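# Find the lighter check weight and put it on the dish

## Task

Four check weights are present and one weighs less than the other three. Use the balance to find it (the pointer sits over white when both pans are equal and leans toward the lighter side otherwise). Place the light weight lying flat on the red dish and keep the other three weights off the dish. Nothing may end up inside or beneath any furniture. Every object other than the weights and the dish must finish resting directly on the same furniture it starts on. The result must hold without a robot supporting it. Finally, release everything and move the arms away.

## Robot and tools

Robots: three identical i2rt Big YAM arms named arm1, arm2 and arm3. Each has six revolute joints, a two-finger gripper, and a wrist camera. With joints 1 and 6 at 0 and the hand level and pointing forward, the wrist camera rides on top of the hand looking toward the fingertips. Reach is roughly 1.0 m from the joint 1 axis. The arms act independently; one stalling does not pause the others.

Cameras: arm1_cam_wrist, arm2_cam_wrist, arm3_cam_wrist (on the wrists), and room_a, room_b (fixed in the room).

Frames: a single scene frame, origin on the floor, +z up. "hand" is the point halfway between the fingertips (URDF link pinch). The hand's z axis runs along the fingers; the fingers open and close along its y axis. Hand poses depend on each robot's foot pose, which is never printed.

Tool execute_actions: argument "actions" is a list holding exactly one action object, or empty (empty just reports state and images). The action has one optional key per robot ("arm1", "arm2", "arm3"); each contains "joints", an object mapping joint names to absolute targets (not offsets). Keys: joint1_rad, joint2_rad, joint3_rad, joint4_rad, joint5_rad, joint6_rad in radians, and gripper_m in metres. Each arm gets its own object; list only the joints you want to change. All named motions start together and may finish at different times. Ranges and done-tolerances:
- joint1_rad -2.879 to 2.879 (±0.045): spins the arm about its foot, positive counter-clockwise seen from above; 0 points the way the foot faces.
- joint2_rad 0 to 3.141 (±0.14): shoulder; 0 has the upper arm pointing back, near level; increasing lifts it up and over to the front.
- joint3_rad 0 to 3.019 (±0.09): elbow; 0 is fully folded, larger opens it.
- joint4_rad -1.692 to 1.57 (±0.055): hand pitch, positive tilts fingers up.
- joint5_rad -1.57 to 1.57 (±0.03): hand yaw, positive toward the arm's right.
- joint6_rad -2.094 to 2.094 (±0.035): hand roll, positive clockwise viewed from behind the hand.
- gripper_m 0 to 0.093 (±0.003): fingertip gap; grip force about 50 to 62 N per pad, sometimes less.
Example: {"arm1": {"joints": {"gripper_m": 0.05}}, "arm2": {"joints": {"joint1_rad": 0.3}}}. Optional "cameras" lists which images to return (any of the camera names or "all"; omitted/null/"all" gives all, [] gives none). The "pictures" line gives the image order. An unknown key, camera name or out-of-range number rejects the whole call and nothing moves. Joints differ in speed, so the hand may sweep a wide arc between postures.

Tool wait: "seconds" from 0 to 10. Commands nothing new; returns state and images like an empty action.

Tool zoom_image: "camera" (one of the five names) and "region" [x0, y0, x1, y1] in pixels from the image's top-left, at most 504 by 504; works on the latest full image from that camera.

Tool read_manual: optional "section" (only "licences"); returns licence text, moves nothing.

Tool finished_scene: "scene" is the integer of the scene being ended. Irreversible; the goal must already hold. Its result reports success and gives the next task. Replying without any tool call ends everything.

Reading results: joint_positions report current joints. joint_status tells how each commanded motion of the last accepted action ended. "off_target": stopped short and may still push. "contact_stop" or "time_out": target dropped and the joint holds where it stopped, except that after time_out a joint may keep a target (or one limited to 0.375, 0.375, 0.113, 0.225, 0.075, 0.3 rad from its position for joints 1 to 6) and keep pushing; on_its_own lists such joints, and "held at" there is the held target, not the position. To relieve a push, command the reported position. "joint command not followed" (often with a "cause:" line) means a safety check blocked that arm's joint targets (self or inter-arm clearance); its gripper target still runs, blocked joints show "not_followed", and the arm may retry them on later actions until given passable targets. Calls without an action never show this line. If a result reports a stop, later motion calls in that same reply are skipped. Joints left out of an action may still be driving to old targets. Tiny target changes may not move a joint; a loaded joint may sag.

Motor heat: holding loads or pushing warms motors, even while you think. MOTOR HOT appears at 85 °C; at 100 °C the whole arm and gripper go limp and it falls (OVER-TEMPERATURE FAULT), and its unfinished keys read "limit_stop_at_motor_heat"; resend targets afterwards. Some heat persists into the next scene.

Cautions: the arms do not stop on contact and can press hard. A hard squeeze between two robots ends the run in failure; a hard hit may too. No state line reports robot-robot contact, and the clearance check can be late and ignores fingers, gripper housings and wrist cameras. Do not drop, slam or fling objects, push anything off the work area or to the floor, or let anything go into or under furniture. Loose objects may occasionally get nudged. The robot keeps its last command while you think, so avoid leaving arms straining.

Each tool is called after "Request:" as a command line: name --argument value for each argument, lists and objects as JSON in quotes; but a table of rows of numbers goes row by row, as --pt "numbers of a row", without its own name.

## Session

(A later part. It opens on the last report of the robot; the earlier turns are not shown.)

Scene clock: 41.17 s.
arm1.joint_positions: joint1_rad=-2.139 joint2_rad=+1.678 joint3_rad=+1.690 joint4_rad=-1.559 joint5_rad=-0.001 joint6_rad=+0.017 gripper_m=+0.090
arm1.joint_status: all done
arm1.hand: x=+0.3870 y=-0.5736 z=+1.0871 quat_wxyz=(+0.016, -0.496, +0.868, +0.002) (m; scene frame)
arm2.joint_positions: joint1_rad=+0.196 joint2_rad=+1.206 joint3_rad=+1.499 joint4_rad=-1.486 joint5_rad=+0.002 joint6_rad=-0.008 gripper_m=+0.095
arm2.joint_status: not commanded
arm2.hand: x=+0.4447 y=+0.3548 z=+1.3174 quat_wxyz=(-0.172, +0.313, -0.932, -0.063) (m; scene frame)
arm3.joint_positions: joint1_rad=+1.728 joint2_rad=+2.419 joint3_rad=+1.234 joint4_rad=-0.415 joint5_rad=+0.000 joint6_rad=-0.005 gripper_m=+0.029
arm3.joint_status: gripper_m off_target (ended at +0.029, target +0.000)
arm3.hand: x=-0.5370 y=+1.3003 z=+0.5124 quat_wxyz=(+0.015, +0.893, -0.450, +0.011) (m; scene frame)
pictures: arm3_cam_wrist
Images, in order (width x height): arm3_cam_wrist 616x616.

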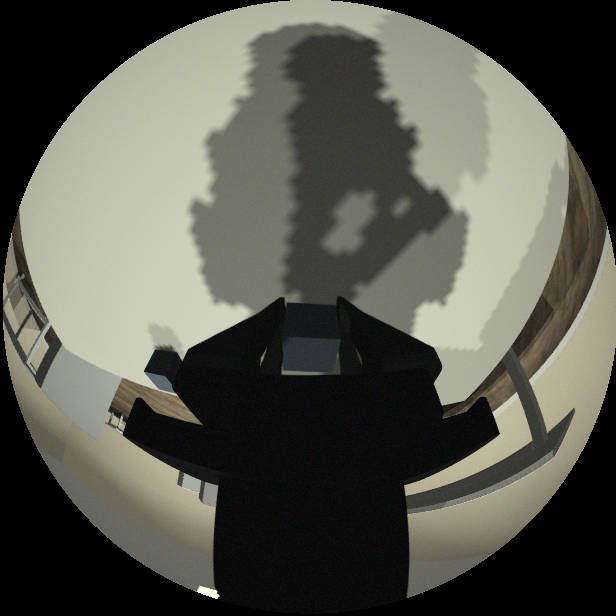

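Request:
execute_actions --actions '[{"arm3":{"joints":{"joint2_rad":1.7,"joint3_rad":1.7,"joint4_rad":-1.57}},"arm1":{"joints":{"joint1_rad":1.5}},"arm2":{"joints":{"joint1_rad":-1.4,"joint2_rad":2.0,"joint3_rad":1.9,"joint4_rad":-1.47}}}]' --cameras '[]'

Request:
execute_actions --actions '[{"arm3":{"joints":{"joint1_rad":-0.6,"joint2_rad":2.0,"joint3_rad":2.0}}}]'

Scene clock: 45.77 s.
arm1.joint_positions: joint1_rad=+1.509 joint2_rad=+1.685 joint3_rad=+1.690 joint4_rad=-1.559 joint5_rad=+0.000 joint6_rad=+0.014 gripper_m=+0.090
arm1.joint_status: all done
arm1.hand: x=+0.1261 y=-1.5421 z=+1.0815 quat_wxyz=(-0.012, -0.715, -0.699, +0.001) (m; scene frame)
arm2.joint_positions: joint1_rad=-1.402 joint2_rad=+1.999 joint3_rad=+1.867 joint4_rad=-1.467 joint5_rad=+0.002 joint6_rad=-0.005 gripper_m=+0.095
arm2.joint_status: all done
arm2.hand: x=+0.4688 y=-0.3872 z=+1.0725 quat_wxyz=(+0.021, -0.457, -0.889, -0.005) (m; scene frame)
arm3.joint_positions: joint1_rad=+1.728 joint2_rad=+1.722 joint3_rad=+1.695 joint4_rad=-1.554 joint5_rad=+0.000 joint6_rad=-0.005 gripper_m=+0.029
arm3.joint_status: all done
arm3.hand: x=-0.5541 y=+1.3374 z=+1.0202 quat_wxyz=(+0.010, +0.893, -0.450, +0.003) (m; scene frame)
pictures: none
No camera images: the call's "cameras" was empty. Leave "cameras" out to get every camera's image.

Scene clock: 48.27 s.
arm1.joint_positions: joint1_rad=+1.509 joint2_rad=+1.685 joint3_rad=+1.690 joint4_rad=-1.559 joint5_rad=+0.000 joint6_rad=+0.014 gripper_m=+0.090
arm1.joint_status: not commanded
arm1.hand: x=+0.1261 y=-1.5421 z=+1.0815 quat_wxyz=(-0.012, -0.715, -0.699, +0.001) (m; scene frame)
arm2.joint_positions: joint1_rad=-1.402 joint2_rad=+1.999 joint3_rad=+1.867 joint4_rad=-1.467 joint5_rad=+0.002 joint6_rad=-0.005 gripper_m=+0.095
arm2.joint_status: not commanded
arm2.hand: x=+0.4688 y=-0.3872 z=+1.0725 quat_wxyz=(+0.021, -0.457, -0.889, -0.005) (m; scene frame)
arm3.joint_positions: joint1_rad=-0.601 joint2_rad=+2.034 joint3_rad=+1.949 joint4_rad=-1.560 joint5_rad=+0.002 joint6_rad=-0.005 gripper_m=+0.029
arm3.joint_status: all done
arm3.hand: x=+0.3636 y=+0.8332 z=+0.9400 quat_wxyz=(+0.042, -0.061, -0.997, +0.005) (m; scene frame)
pictures: arm1_cam_wrist, arm2_cam_wrist, arm3_cam_wrist, room_a, room_b
Images, in order (width x height): arm1_cam_wrist 616x616, arm2_cam_wrist 616x616, arm3_cam_wrist 616x616, room_a 896x504, room_b 896x504.

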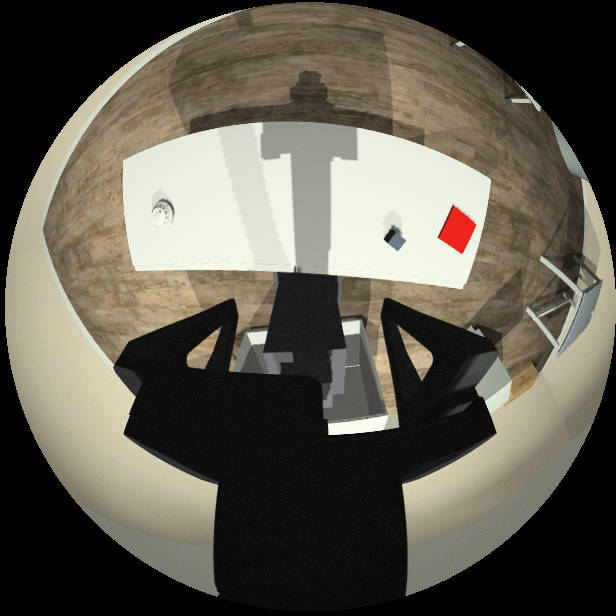

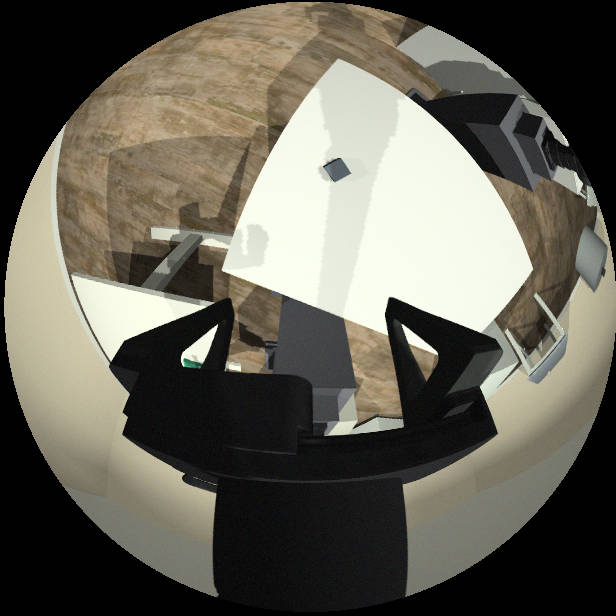

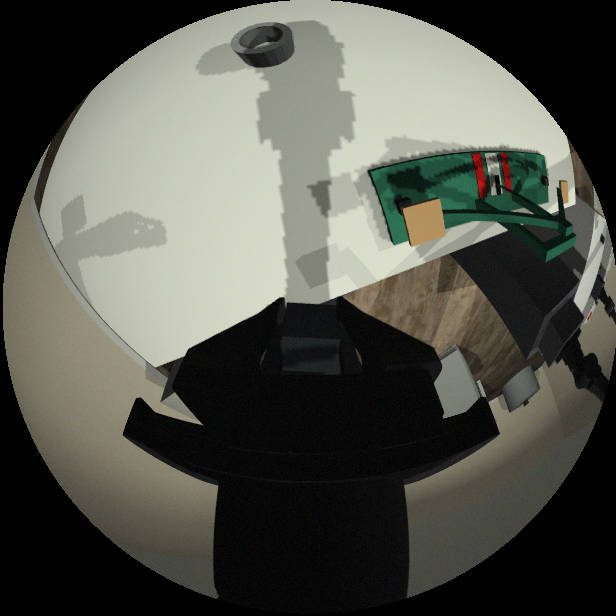

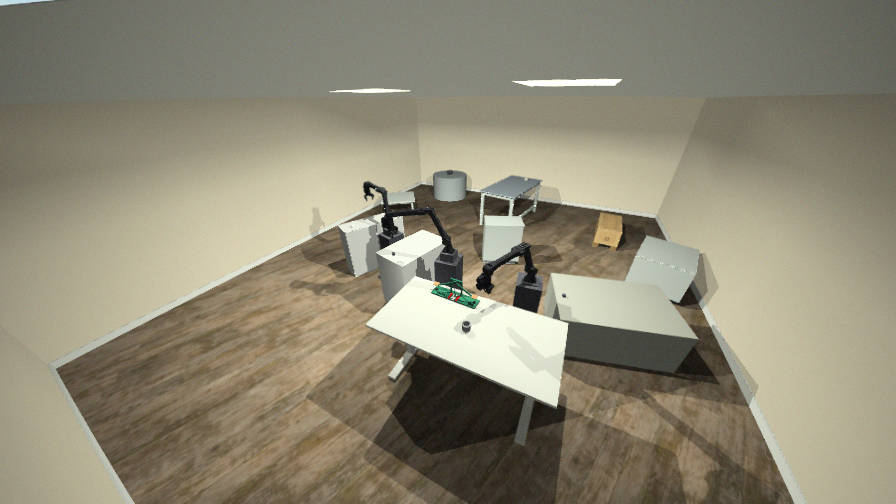

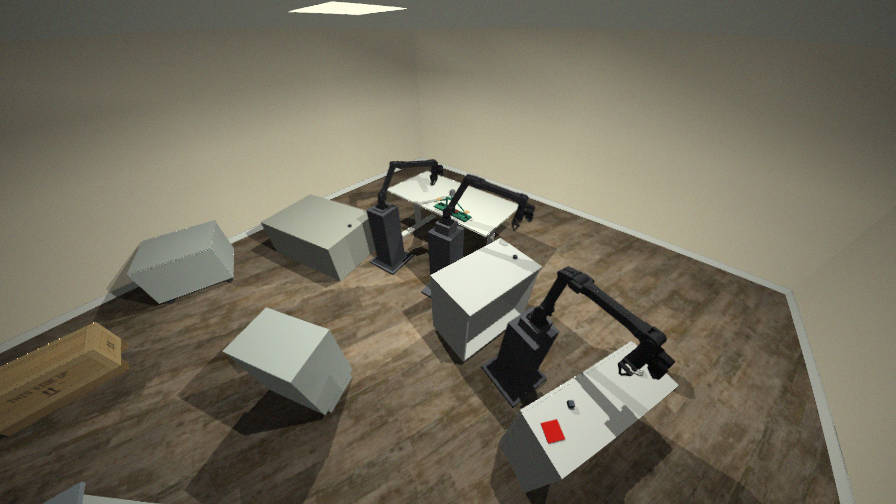

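Request:
execute_actions --actions '[{"arm3":{"joints":{"joint1_rad":-0.9}},"arm2":{"joints":{"joint1_rad":-1.44,"joint2_rad":2.27,"joint3_rad":1.8,"joint4_rad":-1.1,"joint6_rad":0.6}},"arm1":{"joints":{"joint1_rad":2.0,"joint2_rad":2.0,"joint3_rad":1.85,"joint4_rad":-1.42}}}]' --cameras '["arm1_cam_wrist","arm2_cam_wrist","arm3_cam_wrist"]'

Scene clock: 53.23 s.
arm1.joint_positions: joint1_rad=+1.992 joint2_rad=+2.013 joint3_rad=+1.825 joint4_rad=-1.427 joint5_rad=-0.001 joint6_rad=+0.013 gripper_m=+0.090
arm1.joint_status: all done
arm1.hand: x=+0.4107 y=-1.5667 z=+0.9570 quat_wxyz=(+0.012, -0.527, -0.850, -0.015) (m; scene frame)
arm2.joint_positions: joint1_rad=-1.439 joint2_rad=+2.272 joint3_rad=+1.789 joint4_rad=-1.113 joint5_rad=+0.002 joint6_rad=+0.591 gripper_m=+0.095
arm2.joint_status: all done
arm2.hand: x=+0.4680 y=-0.4299 z=+0.8743 quat_wxyz=(+0.020, -0.711, -0.703, +0.002) (m; scene frame)
arm3.joint_positions: joint1_rad=-0.892 joint2_rad=+2.034 joint3_rad=+1.949 joint4_rad=-1.560 joint5_rad=+0.000 joint6_rad=-0.005 gripper_m=+0.029
arm3.joint_status: all done
arm3.hand: x=+0.3155 y=+0.6620 z=+0.9427 quat_wxyz=(+0.040, -0.205, -0.978, +0.000) (m; scene frame)
pictures: arm1_cam_wrist, arm2_cam_wrist, arm3_cam_wrist
Images, in order (width x height): arm1_cam_wrist 616x616, arm2_cam_wrist 616x616, arm3_cam_wrist 616x616.

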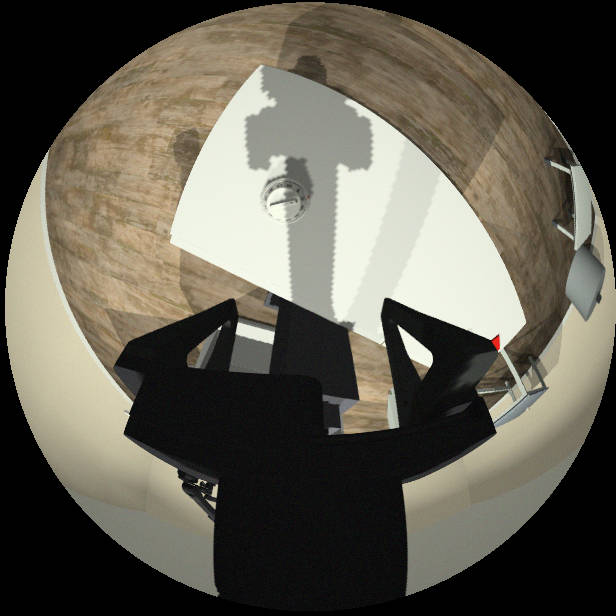

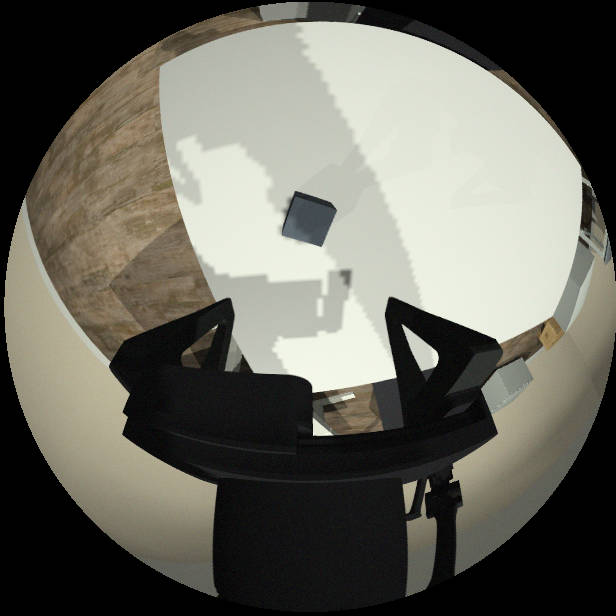

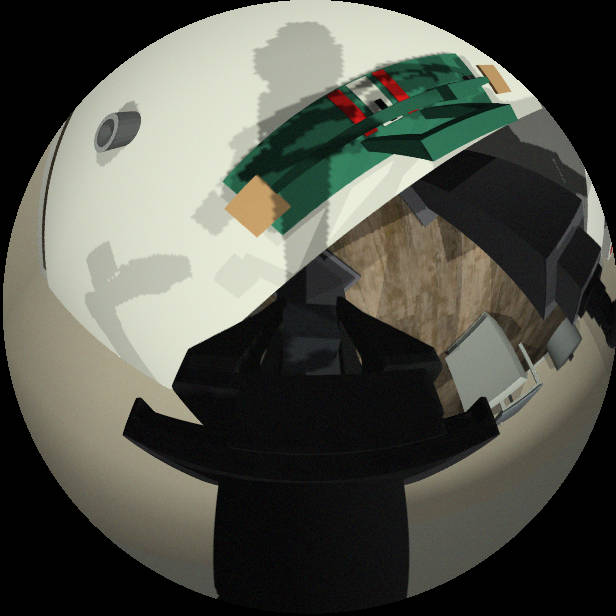

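Request:
execute_actions --actions '[{"arm3":{"joints":{"joint1_rad":-0.8,"joint2_rad":2.12,"joint3_rad":2.02,"joint4_rad":-1.47}},"arm2":{"joints":{"joint2_rad":2.37,"joint3_rad":1.78,"joint4_rad":-0.98,"joint6_rad":0.3}},"arm1":{"joints":{"joint1_rad":1.05}}}]' --cameras '["arm1_cam_wrist","arm2_cam_wrist","arm3_cam_wrist"]'

Scene clock: 57.53 s.
arm1.joint_positions: joint1_rad=+1.053 joint2_rad=+2.013 joint3_rad=+1.825 joint4_rad=-1.424 joint5_rad=+0.002 joint6_rad=+0.013 gripper_m=+0.090
arm1.joint_status: all done
arm1.hand: x=-0.1414 y=-1.5690 z=+0.9492 quat_wxyz=(+0.007, -0.854, -0.520, -0.023) (m; scene frame)
arm2.joint_positions: joint1_rad=-1.439 joint2_rad=+2.363 joint3_rad=+1.789 joint4_rad=-0.993 joint5_rad=+0.002 joint6_rad=+0.308 gripper_m=+0.095
arm2.joint_status: all done
arm2.hand: x=+0.4730 y=-0.4384 z=+0.8163 quat_wxyz=(+0.007, -0.605, -0.796, +0.004) (m; scene frame)
arm3.joint_positions: joint1_rad=-0.795 joint2_rad=+2.129 joint3_rad=+1.964 joint4_rad=-1.486 joint5_rad=+0.000 joint6_rad=-0.005 gripper_m=+0.029
arm3.joint_status: all done
arm3.hand: x=+0.3585 y=+0.7095 z=+0.8882 quat_wxyz=(+0.044, -0.158, -0.987, +0.000) (m; scene frame)
pictures: arm1_cam_wrist, arm2_cam_wrist, arm3_cam_wrist
Images, in order (width x height): arm1_cam_wrist 616x616, arm2_cam_wrist 616x616, arm3_cam_wrist 616x616.

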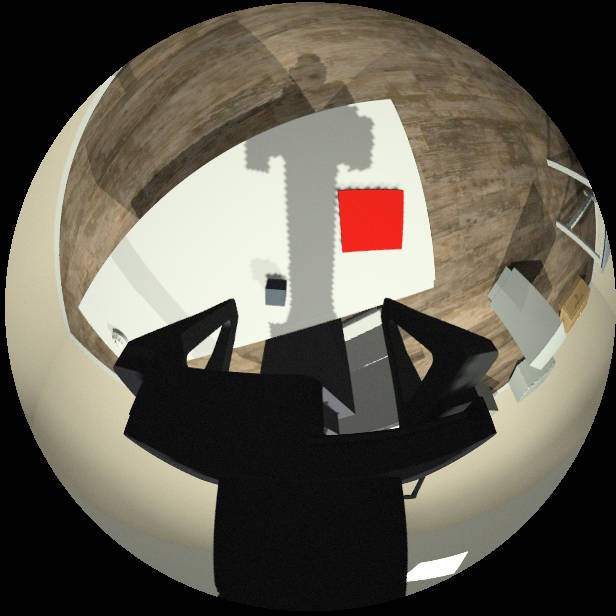

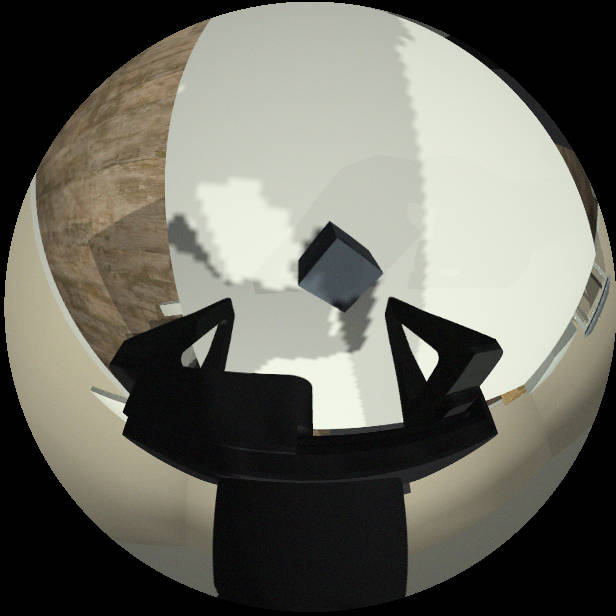

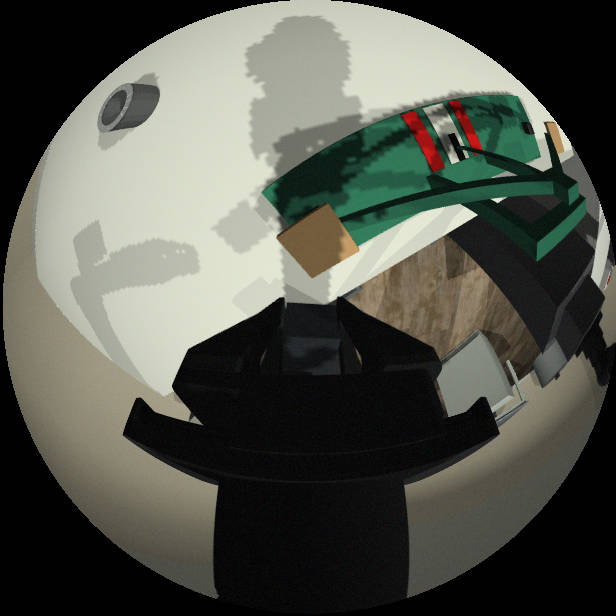

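Request:
execute_actions --actions '[{"arm3":{"joints":{"joint2_rad":2.2,"joint4_rad":-1.4}},"arm2":{"joints":{"joint1_rad":-1.42,"joint6_rad":0.9}},"arm1":{"joints":{"joint1_rad":1.12,"joint2_rad":2.2,"joint3_rad":1.75,"joint4_rad":-1.12}}}]' --cameras '["arm1_cam_wrist","arm2_cam_wrist","arm3_cam_wrist"]'

Scene clock: 62.00 s.
arm1.joint_positions: joint1_rad=+1.128 joint2_rad=+2.203 joint3_rad=+1.740 joint4_rad=-1.134 joint5_rad=+0.001 joint6_rad=+0.013 gripper_m=+0.090
arm1.joint_status: all done
arm1.hand: x=-0.1071 y=-1.6114 z=+0.8025 quat_wxyz=(+0.004, -0.834, -0.551, -0.016) (m; scene frame)
arm2.joint_positions: joint1_rad=-1.429 joint2_rad=+2.363 joint3_rad=+1.789 joint4_rad=-0.993 joint5_rad=+0.002 joint6_rad=+0.891 gripper_m=+0.095
arm2.joint_status: all done
arm2.hand: x=+0.4784 y=-0.4348 z=+0.8162 quat_wxyz=(+0.005, -0.805, -0.593, +0.006) (m; scene frame)
arm3.joint_positions: joint1_rad=-0.795 joint2_rad=+2.205 joint3_rad=+1.964 joint4_rad=-1.416 joint5_rad=+0.000 joint6_rad=-0.005 gripper_m=+0.029
arm3.joint_status: all done
arm3.hand: x=+0.3709 y=+0.7046 z=+0.8394 quat_wxyz=(+0.047, -0.158, -0.986, +0.000) (m; scene frame)
pictures: arm1_cam_wrist, arm2_cam_wrist, arm3_cam_wrist
Images, in order (width x height): arm1_cam_wrist 616x616, arm2_cam_wrist 616x616, arm3_cam_wrist 616x616.

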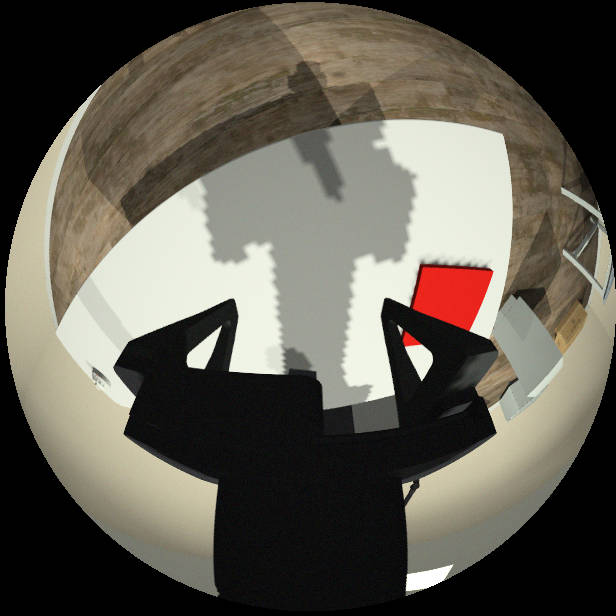

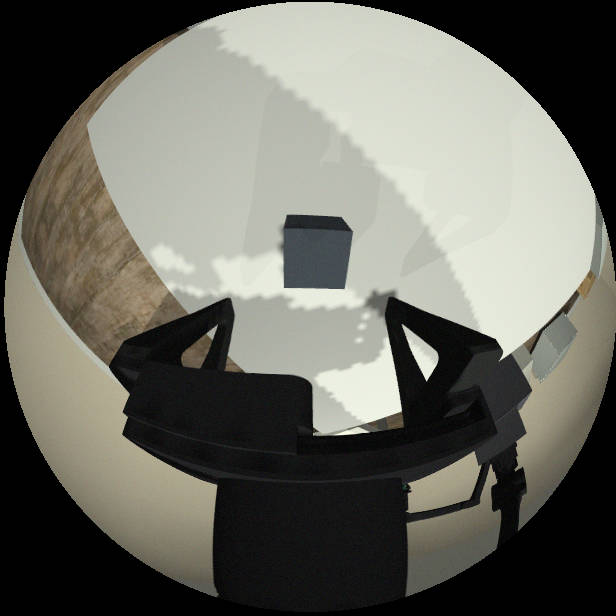

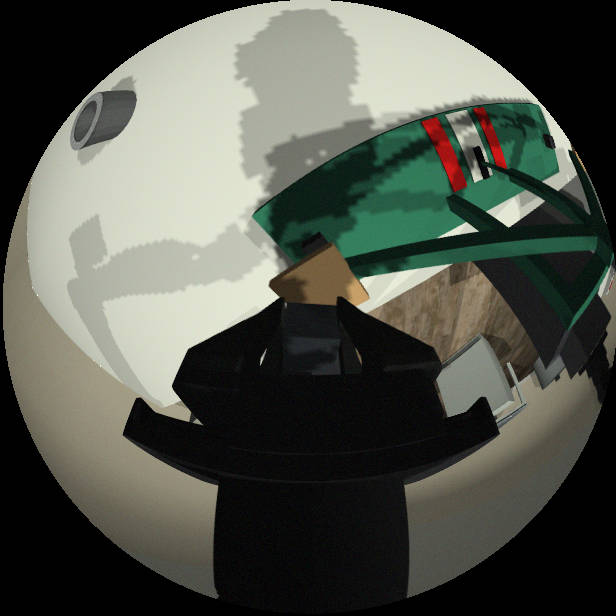

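Request:
execute_actions --actions '[{"arm3":{"joints":{"joint2_rad":2.25,"joint3_rad":2.0,"joint4_rad":-1.38}},"arm2":{"joints":{"joint1_rad":-1.45,"joint2_rad":2.47,"joint3_rad":1.88,"joint4_rad":-0.97}}}]' --cameras '["arm2_cam_wrist","arm3_cam_wrist"]'

Scene clock: 64.80 s.
arm1.joint_positions: joint1_rad=+1.128 joint2_rad=+2.203 joint3_rad=+1.740 joint4_rad=-1.134 joint5_rad=+0.001 joint6_rad=+0.013 gripper_m=+0.090
arm1.joint_status: not commanded
arm1.hand: x=-0.1071 y=-1.6114 z=+0.8025 quat_wxyz=(+0.004, -0.834, -0.551, -0.016) (m; scene frame)
arm2.joint_positions: joint1_rad=-1.446 joint2_rad=+2.414 joint3_rad=+1.847 joint4_rad=-0.980 joint5_rad=-0.004 joint6_rad=+0.892 gripper_m=+0.095
arm2.joint_status: all done
arm2.hand: x=+0.4788 y=-0.4545 z=+0.8016 quat_wxyz=(-0.005, -0.810, -0.586, +0.003) (m; scene frame)
arm3.joint_positions: joint1_rad=-0.795 joint2_rad=+2.241 joint3_rad=+1.964 joint4_rad=-1.395 joint5_rad=+0.000 joint6_rad=-0.005 gripper_m=+0.029
arm3.joint_status: all done
arm3.hand: x=+0.3728 y=+0.7035 z=+0.8163 quat_wxyz=(+0.054, -0.158, -0.986, -0.001) (m; scene frame)
pictures: arm2_cam_wrist, arm3_cam_wrist
Images, in order (width x height): arm2_cam_wrist 616x616, arm3_cam_wrist 616x616.

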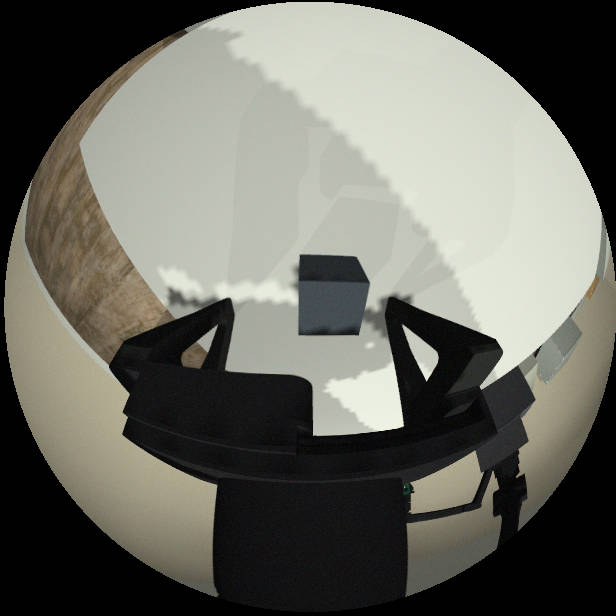

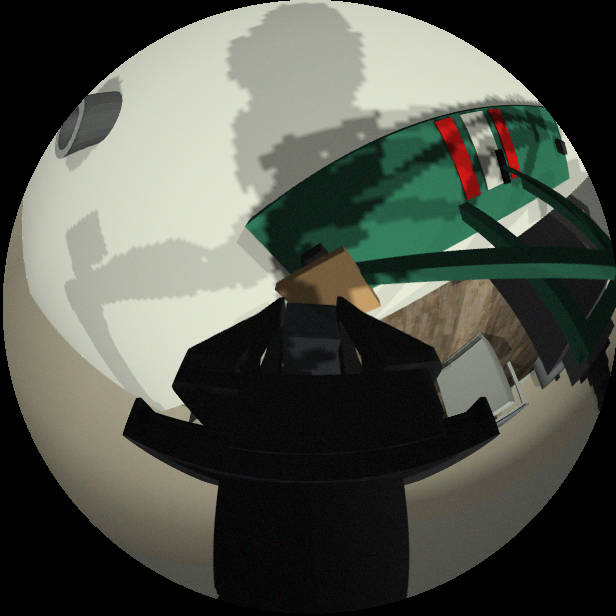

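Request:
execute_actions --actions '[{"arm3":{"joints":{"gripper_m":0.09}},"arm2":{"joints":{"joint2_rad":2.5,"joint4_rad":-0.93}}}]' --cameras '["arm2_cam_wrist","arm3_cam_wrist"]'

Scene clock: 66.53 s.
arm1.joint_positions: joint1_rad=+1.128 joint2_rad=+2.203 joint3_rad=+1.740 joint4_rad=-1.134 joint5_rad=+0.001 joint6_rad=+0.013 gripper_m=+0.090
arm1.joint_status: not commanded
arm1.hand: x=-0.1071 y=-1.6114 z=+0.8025 quat_wxyz=(+0.004, -0.834, -0.551, -0.016) (m; scene frame)
arm2.joint_positions: joint1_rad=-1.446 joint2_rad=+2.416 joint3_rad=+1.847 joint4_rad=-0.963 joint5_rad=-0.004 joint6_rad=+0.891 gripper_m=+0.095
arm2.joint_status: all done
arm2.hand: x=+0.4807 y=-0.4575 z=+0.8005 quat_wxyz=(-0.012, -0.810, -0.586, +0.003) (m; scene frame)
arm3.joint_positions: joint1_rad=-0.795 joint2_rad=+2.241 joint3_rad=+1.964 joint4_rad=-1.395 joint5_rad=+0.000 joint6_rad=-0.005 gripper_m=+0.090
arm3.joint_status: all done
arm3.hand: x=+0.3728 y=+0.7036 z=+0.8163 quat_wxyz=(+0.054, -0.158, -0.986, -0.001) (m; scene frame)
pictures: arm2_cam_wrist, arm3_cam_wrist
Images, in order (width x height): arm2_cam_wrist 616x616, arm3_cam_wrist 616x616.

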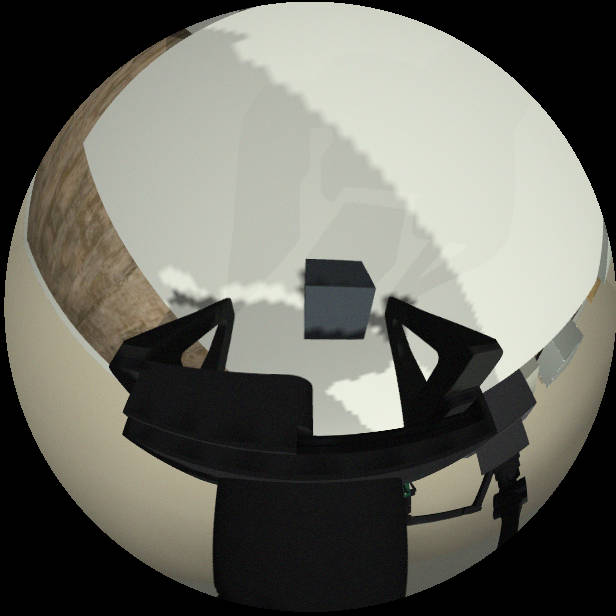

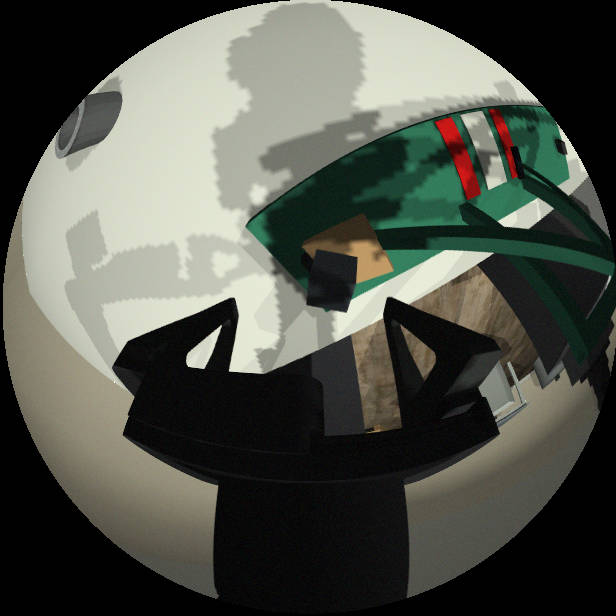

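Request:
execute_actions --actions '[{"arm3":{"joints":{"joint2_rad":1.7,"joint3_rad":1.7,"joint4_rad":-1.57}},"arm2":{"joints":{"joint1_rad":-1.4,"joint2_rad":2.57,"joint3_rad":1.87,"joint4_rad":-0.9}}}]' --cameras '["arm2_cam_wrist","room_a"]'

Request:
execute_actions --actions '[{"arm3":{"joints":{"joint1_rad":1.95,"joint2_rad":2.1,"joint3_rad":1.3,"joint4_rad":-0.77}},"arm2":{"joints":{"gripper_m":0}}}]' --cameras '["arm2_cam_wrist","arm3_cam_wrist"]'

Scene clock: 70.20 s.
arm1.joint_positions: joint1_rad=+1.128 joint2_rad=+2.203 joint3_rad=+1.740 joint4_rad=-1.134 joint5_rad=+0.001 joint6_rad=+0.013 gripper_m=+0.090
arm1.joint_status: not commanded
arm1.hand: x=-0.1071 y=-1.6114 z=+0.8025 quat_wxyz=(+0.004, -0.834, -0.551, -0.016) (m; scene frame)
arm2.joint_positions: joint1_rad=-1.439 joint2_rad=+2.429 joint3_rad=+1.865 joint4_rad=-0.948 joint5_rad=+0.001 joint6_rad=+0.891 gripper_m=+0.095
arm2.joint_status: joint2_rad time_out (moved +0.013 of +0.154); the others done
arm2.on_its_own: joint2_rad reads +2.429 and still pushes toward +2.570 since a time_out
arm2.hand: x=+0.4885 y=-0.4627 z=+0.7980 quat_wxyz=(-0.022, -0.808, -0.589, +0.007) (m; scene frame)
arm3.joint_positions: joint1_rad=-0.795 joint2_rad=+1.698 joint3_rad=+1.707 joint4_rad=-1.555 joint5_rad=+0.000 joint6_rad=-0.005 gripper_m=+0.090
arm3.joint_status: all done
arm3.hand: x=+0.2540 y=+0.7467 z=+1.0361 quat_wxyz=(-0.008, -0.157, -0.987, +0.009) (m; scene frame)
pictures: arm2_cam_wrist, room_a
Images, in order (width x height): arm2_cam_wrist 616x616, room_a 896x504.

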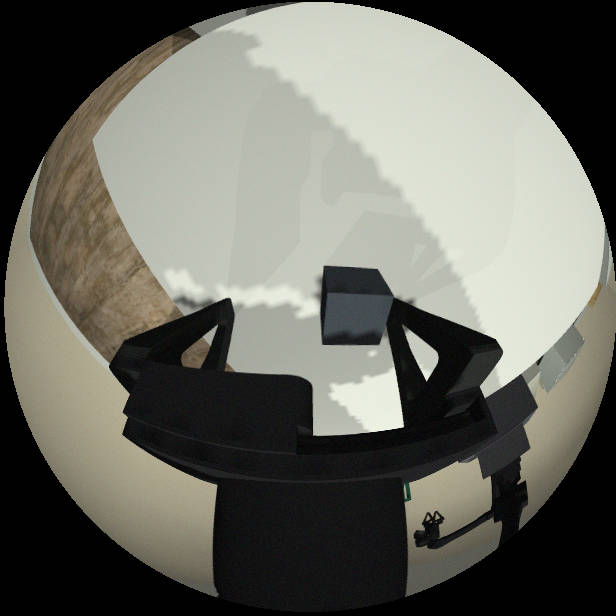

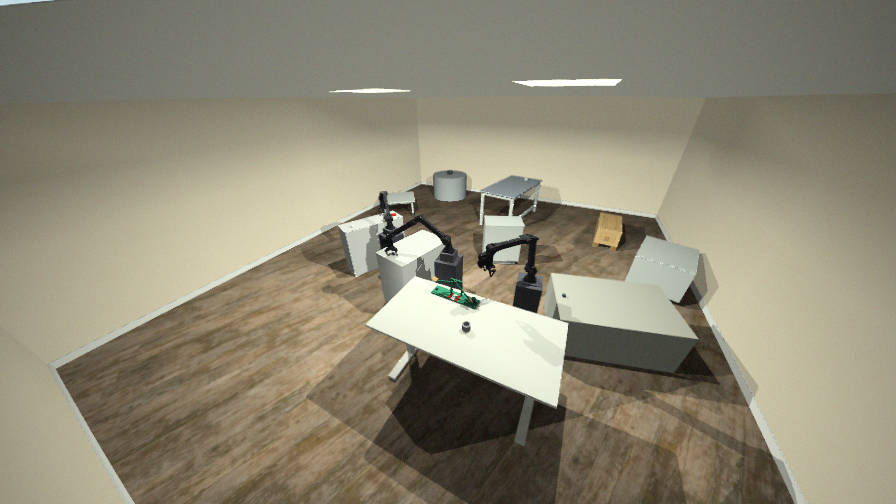

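not run: a stop came earlier in this reply.

Request:
execute_actions --actions '[{"arm3":{"joints":{"joint1_rad":1.95,"joint2_rad":2.1,"joint3_rad":1.3,"joint4_rad":-0.77}},"arm2":{"joints":{"gripper_m":0,"joint2_rad":2.42}}}]' --cameras '["arm2_cam_wrist","arm3_cam_wrist"]'

Scene clock: 73.67 s.
arm1.joint_positions: joint1_rad=+1.128 joint2_rad=+2.203 joint3_rad=+1.740 joint4_rad=-1.134 joint5_rad=+0.001 joint6_rad=+0.013 gripper_m=+0.090
arm1.joint_status: not commanded
arm1.hand: x=-0.1071 y=-1.6114 z=+0.8025 quat_wxyz=(+0.004, -0.834, -0.551, -0.016) (m; scene frame)
arm2.joint_positions: joint1_rad=-1.422 joint2_rad=+2.425 joint3_rad=+1.869 joint4_rad=-0.921 joint5_rad=+0.008 joint6_rad=+0.892 gripper_m=+0.030
arm2.joint_status: gripper_m off_target (ended at +0.030, target +0.000); the others done
arm2.hand: x=+0.5026 y=-0.4647 z=+0.8023 quat_wxyz=(-0.039, -0.803, -0.595, +0.010) (m; scene frame)
arm3.joint_positions: joint1_rad=+1.958 joint2_rad=+2.099 joint3_rad=+1.311 joint4_rad=-0.771 joint5_rad=-0.001 joint6_rad=-0.004 gripper_m=+0.090
arm3.joint_status: all done
arm3.hand: x=-0.6598 y=+1.2633 z=+0.6907 quat_wxyz=(+0.006, +0.938, -0.346, -0.008) (m; scene frame)
pictures: arm2_cam_wrist, arm3_cam_wrist
Images, in order (width x height): arm2_cam_wrist 616x616, arm3_cam_wrist 616x616.

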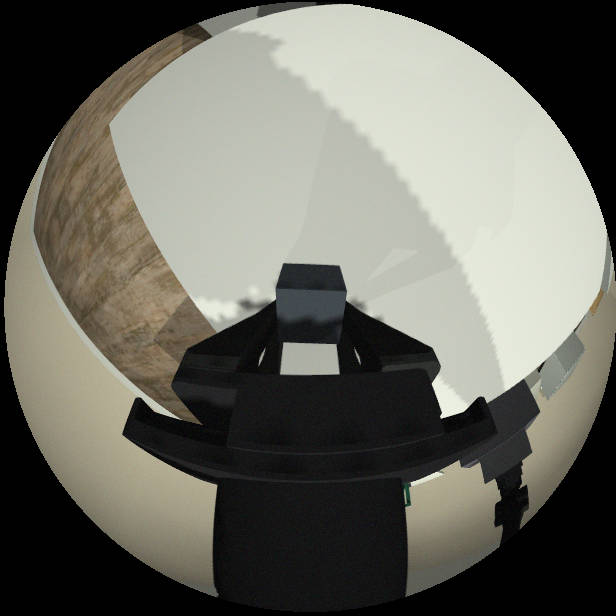

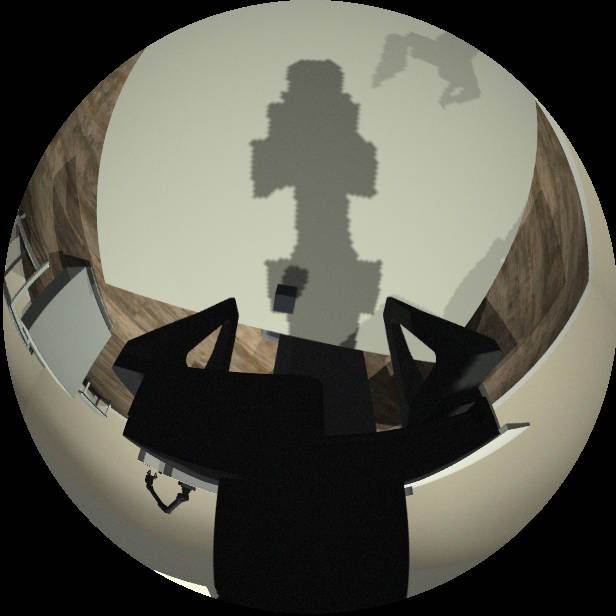

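Request:
execute_actions --actions '[{"arm3":{"joints":{"joint1_rad":2.0,"joint2_rad":2.3,"joint3_rad":1.2,"joint4_rad":-0.47}},"arm2":{"joints":{"joint2_rad":1.7,"joint3_rad":1.7,"joint4_rad":-1.57}}}]' --cameras '["arm3_cam_wrist"]'

Request:
execute_actions --actions '[{"arm2":{"joints":{"joint1_rad":-0.12,"joint2_rad":1.85,"joint3_rad":1.55,"joint4_rad":-1.27,"joint6_rad":0}}}]' --cameras '["arm2_cam_wrist","room_a"]'

Scene clock: 79.60 s.
arm1.joint_positions: joint1_rad=+1.128 joint2_rad=+2.203 joint3_rad=+1.740 joint4_rad=-1.134 joint5_rad=+0.001 joint6_rad=+0.013 gripper_m=+0.090
arm1.joint_status: not commanded
arm1.hand: x=-0.1071 y=-1.6114 z=+0.8025 quat_wxyz=(+0.004, -0.834, -0.551, -0.016) (m; scene frame)
arm2.joint_positions: joint1_rad=-1.406 joint2_rad=+1.706 joint3_rad=+1.683 joint4_rad=-1.561 joint5_rad=+0.001 joint6_rad=+0.893 gripper_m=+0.030
arm2.joint_status: all done
arm2.hand: x=+0.4148 y=-0.3123 z=+1.1651 quat_wxyz=(+0.014, -0.799, -0.602, +0.005) (m; scene frame)
arm3.joint_positions: joint1_rad=+2.002 joint2_rad=+2.321 joint3_rad=+1.192 joint4_rad=-0.487 joint5_rad=-0.001 joint6_rad=-0.004 gripper_m=+0.090
arm3.joint_status: all done
arm3.hand: x=-0.6279 y=+1.2051 z=+0.5544 quat_wxyz=(+0.016, +0.945, -0.325, +0.018) (m; scene frame)
pictures: arm3_cam_wrist
Images, in order (width x height): arm3_cam_wrist 616x616.

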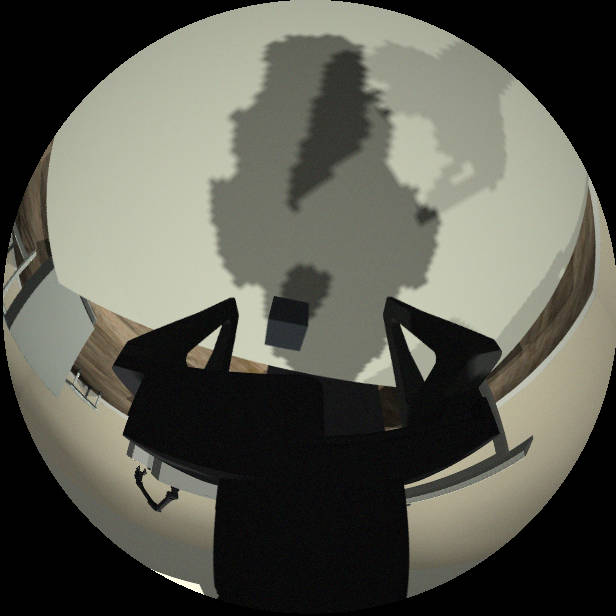

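Scene clock: 81.40 s.
arm1.joint_positions: joint1_rad=+1.128 joint2_rad=+2.203 joint3_rad=+1.740 joint4_rad=-1.134 joint5_rad=+0.001 joint6_rad=+0.013 gripper_m=+0.090
arm1.joint_status: not commanded
arm1.hand: x=-0.1071 y=-1.6114 z=+0.8025 quat_wxyz=(+0.004, -0.834, -0.551, -0.016) (m; scene frame)
arm2.joint_positions: joint1_rad=-0.111 joint2_rad=+1.874 joint3_rad=+1.546 joint4_rad=-1.268 joint5_rad=-0.003 joint6_rad=+0.009 gripper_m=+0.030
arm2.joint_status: all done
arm2.hand: x=+0.6384 y=+0.2970 z=+1.0265 quat_wxyz=(+0.020, +0.164, -0.986, -0.004) (m; scene frame)
arm3.joint_positions: joint1_rad=+2.002 joint2_rad=+2.321 joint3_rad=+1.192 joint4_rad=-0.487 joint5_rad=-0.001 joint6_rad=-0.004 gripper_m=+0.090
arm3.joint_status: not commanded
arm3.hand: x=-0.6279 y=+1.2051 z=+0.5544 quat_wxyz=(+0.016, +0.945, -0.325, +0.018) (m; scene frame)
pictures: arm2_cam_wrist, room_a
Images, in order (width x height): arm2_cam_wrist 616x616, room_a 896x504.

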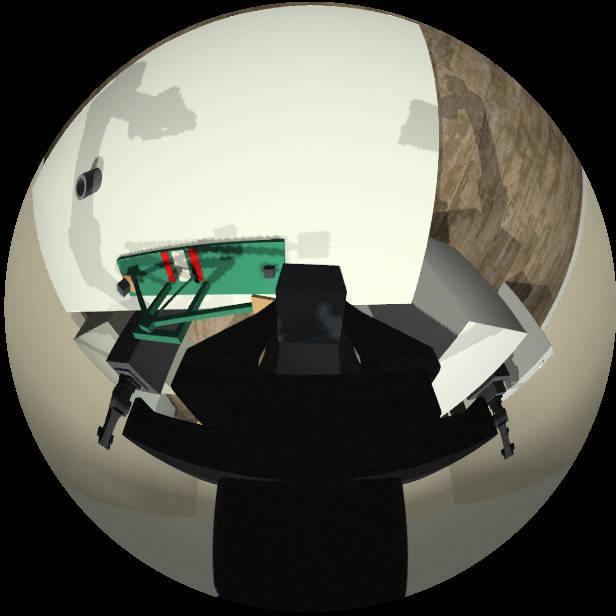

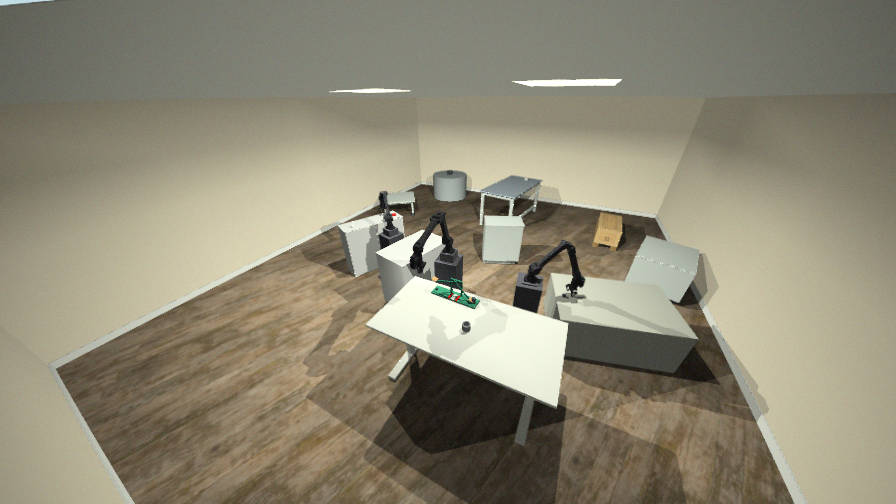

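Request:
execute_actions --actions '[{"arm3":{"joints":{"joint1_rad":2.06,"joint2_rad":2.3,"joint3_rad":1.08,"joint4_rad":-0.36}},"arm2":{"joints":{"joint1_rad":0.08,"joint2_rad":1.55,"joint3_rad":1.05,"joint4_rad":-1.07}}}]' --cameras '["arm2_cam_wrist","arm3_cam_wrist"]'

Scene clock: 83.97 s.
arm1.joint_positions: joint1_rad=+1.128 joint2_rad=+2.203 joint3_rad=+1.740 joint4_rad=-1.134 joint5_rad=+0.001 joint6_rad=+0.013 gripper_m=+0.090
arm1.joint_status: not commanded
arm1.hand: x=-0.1071 y=-1.6114 z=+0.8025 quat_wxyz=(+0.004, -0.834, -0.551, -0.016) (m; scene frame)
arm2.joint_positions: joint1_rad=+0.082 joint2_rad=+1.552 joint3_rad=+1.046 joint4_rad=-1.083 joint5_rad=-0.002 joint6_rad=+0.006 gripper_m=+0.030
arm2.joint_status: all done
arm2.hand: x=+0.4700 y=+0.3218 z=+1.0059 quat_wxyz=(+0.016, +0.259, -0.966, -0.004) (m; scene frame)
arm3.joint_positions: joint1_rad=+2.066 joint2_rad=+2.312 joint3_rad=+1.079 joint4_rad=-0.378 joint5_rad=-0.001 joint6_rad=-0.004 gripper_m=+0.090
arm3.joint_status: all done
arm3.hand: x=-0.6152 y=+1.1587 z=+0.5425 quat_wxyz=(+0.014, +0.955, -0.295, +0.016) (m; scene frame)
pictures: arm2_cam_wrist, arm3_cam_wrist
Images, in order (width x height): arm2_cam_wrist 616x616, arm3_cam_wrist 616x616.

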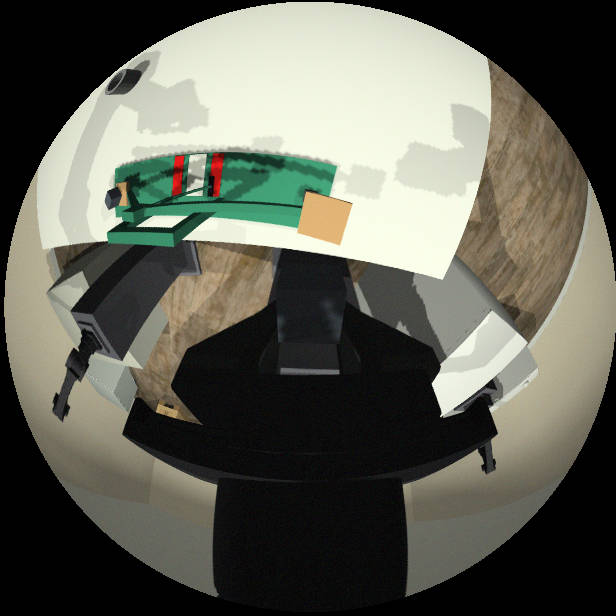

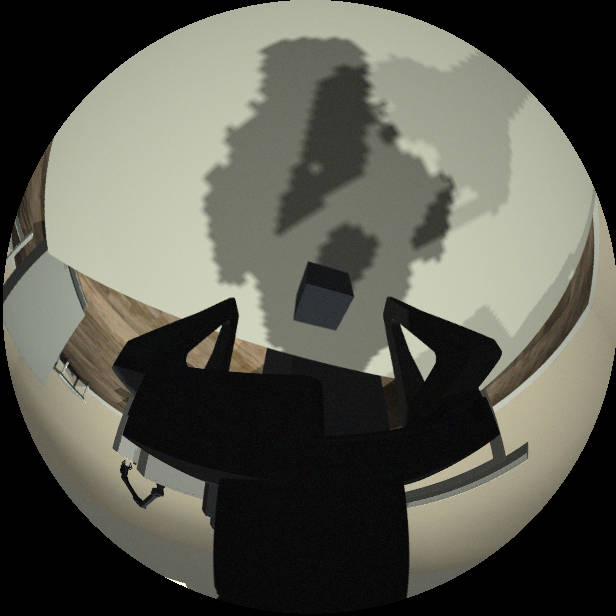

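Request:
execute_actions --actions '[{"arm3":{"joints":{"joint1_rad":2.04,"joint2_rad":2.41,"joint3_rad":1.13,"joint4_rad":-0.3,"joint6_rad":-0.25}},"arm2":{"joints":{"joint1_rad":0.05,"joint2_rad":1.75,"joint3_rad":1.1,"joint4_rad":-0.92}}}]' --cameras '["arm2_cam_wrist","arm3_cam_wrist"]'

Scene clock: 86.73 s.
arm1.joint_positions: joint1_rad=+1.128 joint2_rad=+2.203 joint3_rad=+1.740 joint4_rad=-1.134 joint5_rad=+0.001 joint6_rad=+0.013 gripper_m=+0.090
arm1.joint_status: not commanded
arm1.hand: x=-0.1071 y=-1.6114 z=+0.8025 quat_wxyz=(+0.004, -0.834, -0.551, -0.016) (m; scene frame)
arm2.joint_positions: joint1_rad=+0.056 joint2_rad=+1.766 joint3_rad=+1.055 joint4_rad=-0.931 joint5_rad=-0.002 joint6_rad=+0.006 gripper_m=+0.030
arm2.joint_status: all done
arm2.hand: x=+0.4928 y=+0.3233 z=+0.9203 quat_wxyz=(+0.042, +0.247, -0.968, +0.003) (m; scene frame)
arm3.joint_positions: joint1_rad=+2.045 joint2_rad=+2.399 joint3_rad=+1.119 joint4_rad=-0.314 joint5_rad=+0.001 joint6_rad=-0.239 gripper_m=+0.090
arm3.joint_status: all done
arm3.hand: x=-0.6155 y=+1.1697 z=+0.5094 quat_wxyz=(+0.012, +0.982, -0.190, +0.007) (m; scene frame)
pictures: arm2_cam_wrist, arm3_cam_wrist
Images, in order (width x height): arm2_cam_wrist 616x616, arm3_cam_wrist 616x616.

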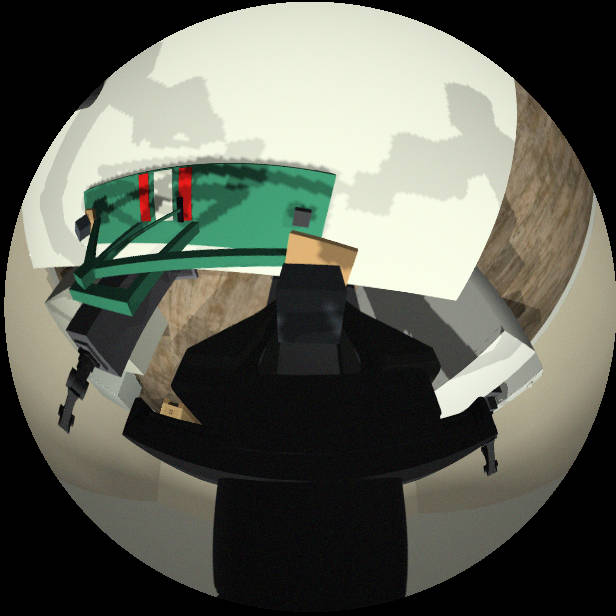

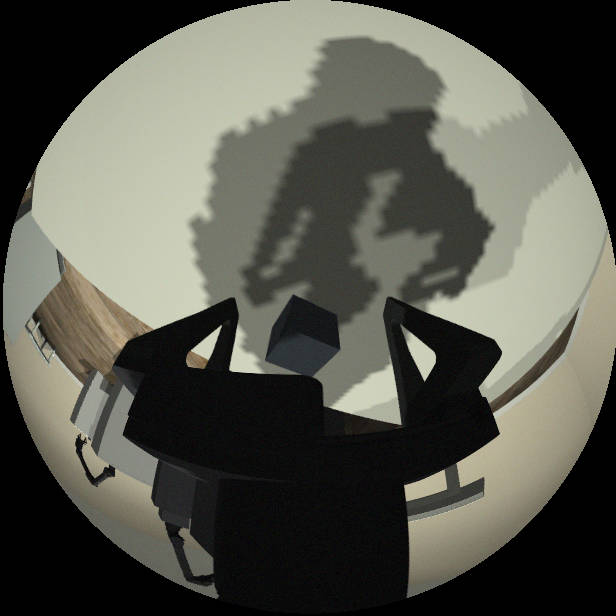

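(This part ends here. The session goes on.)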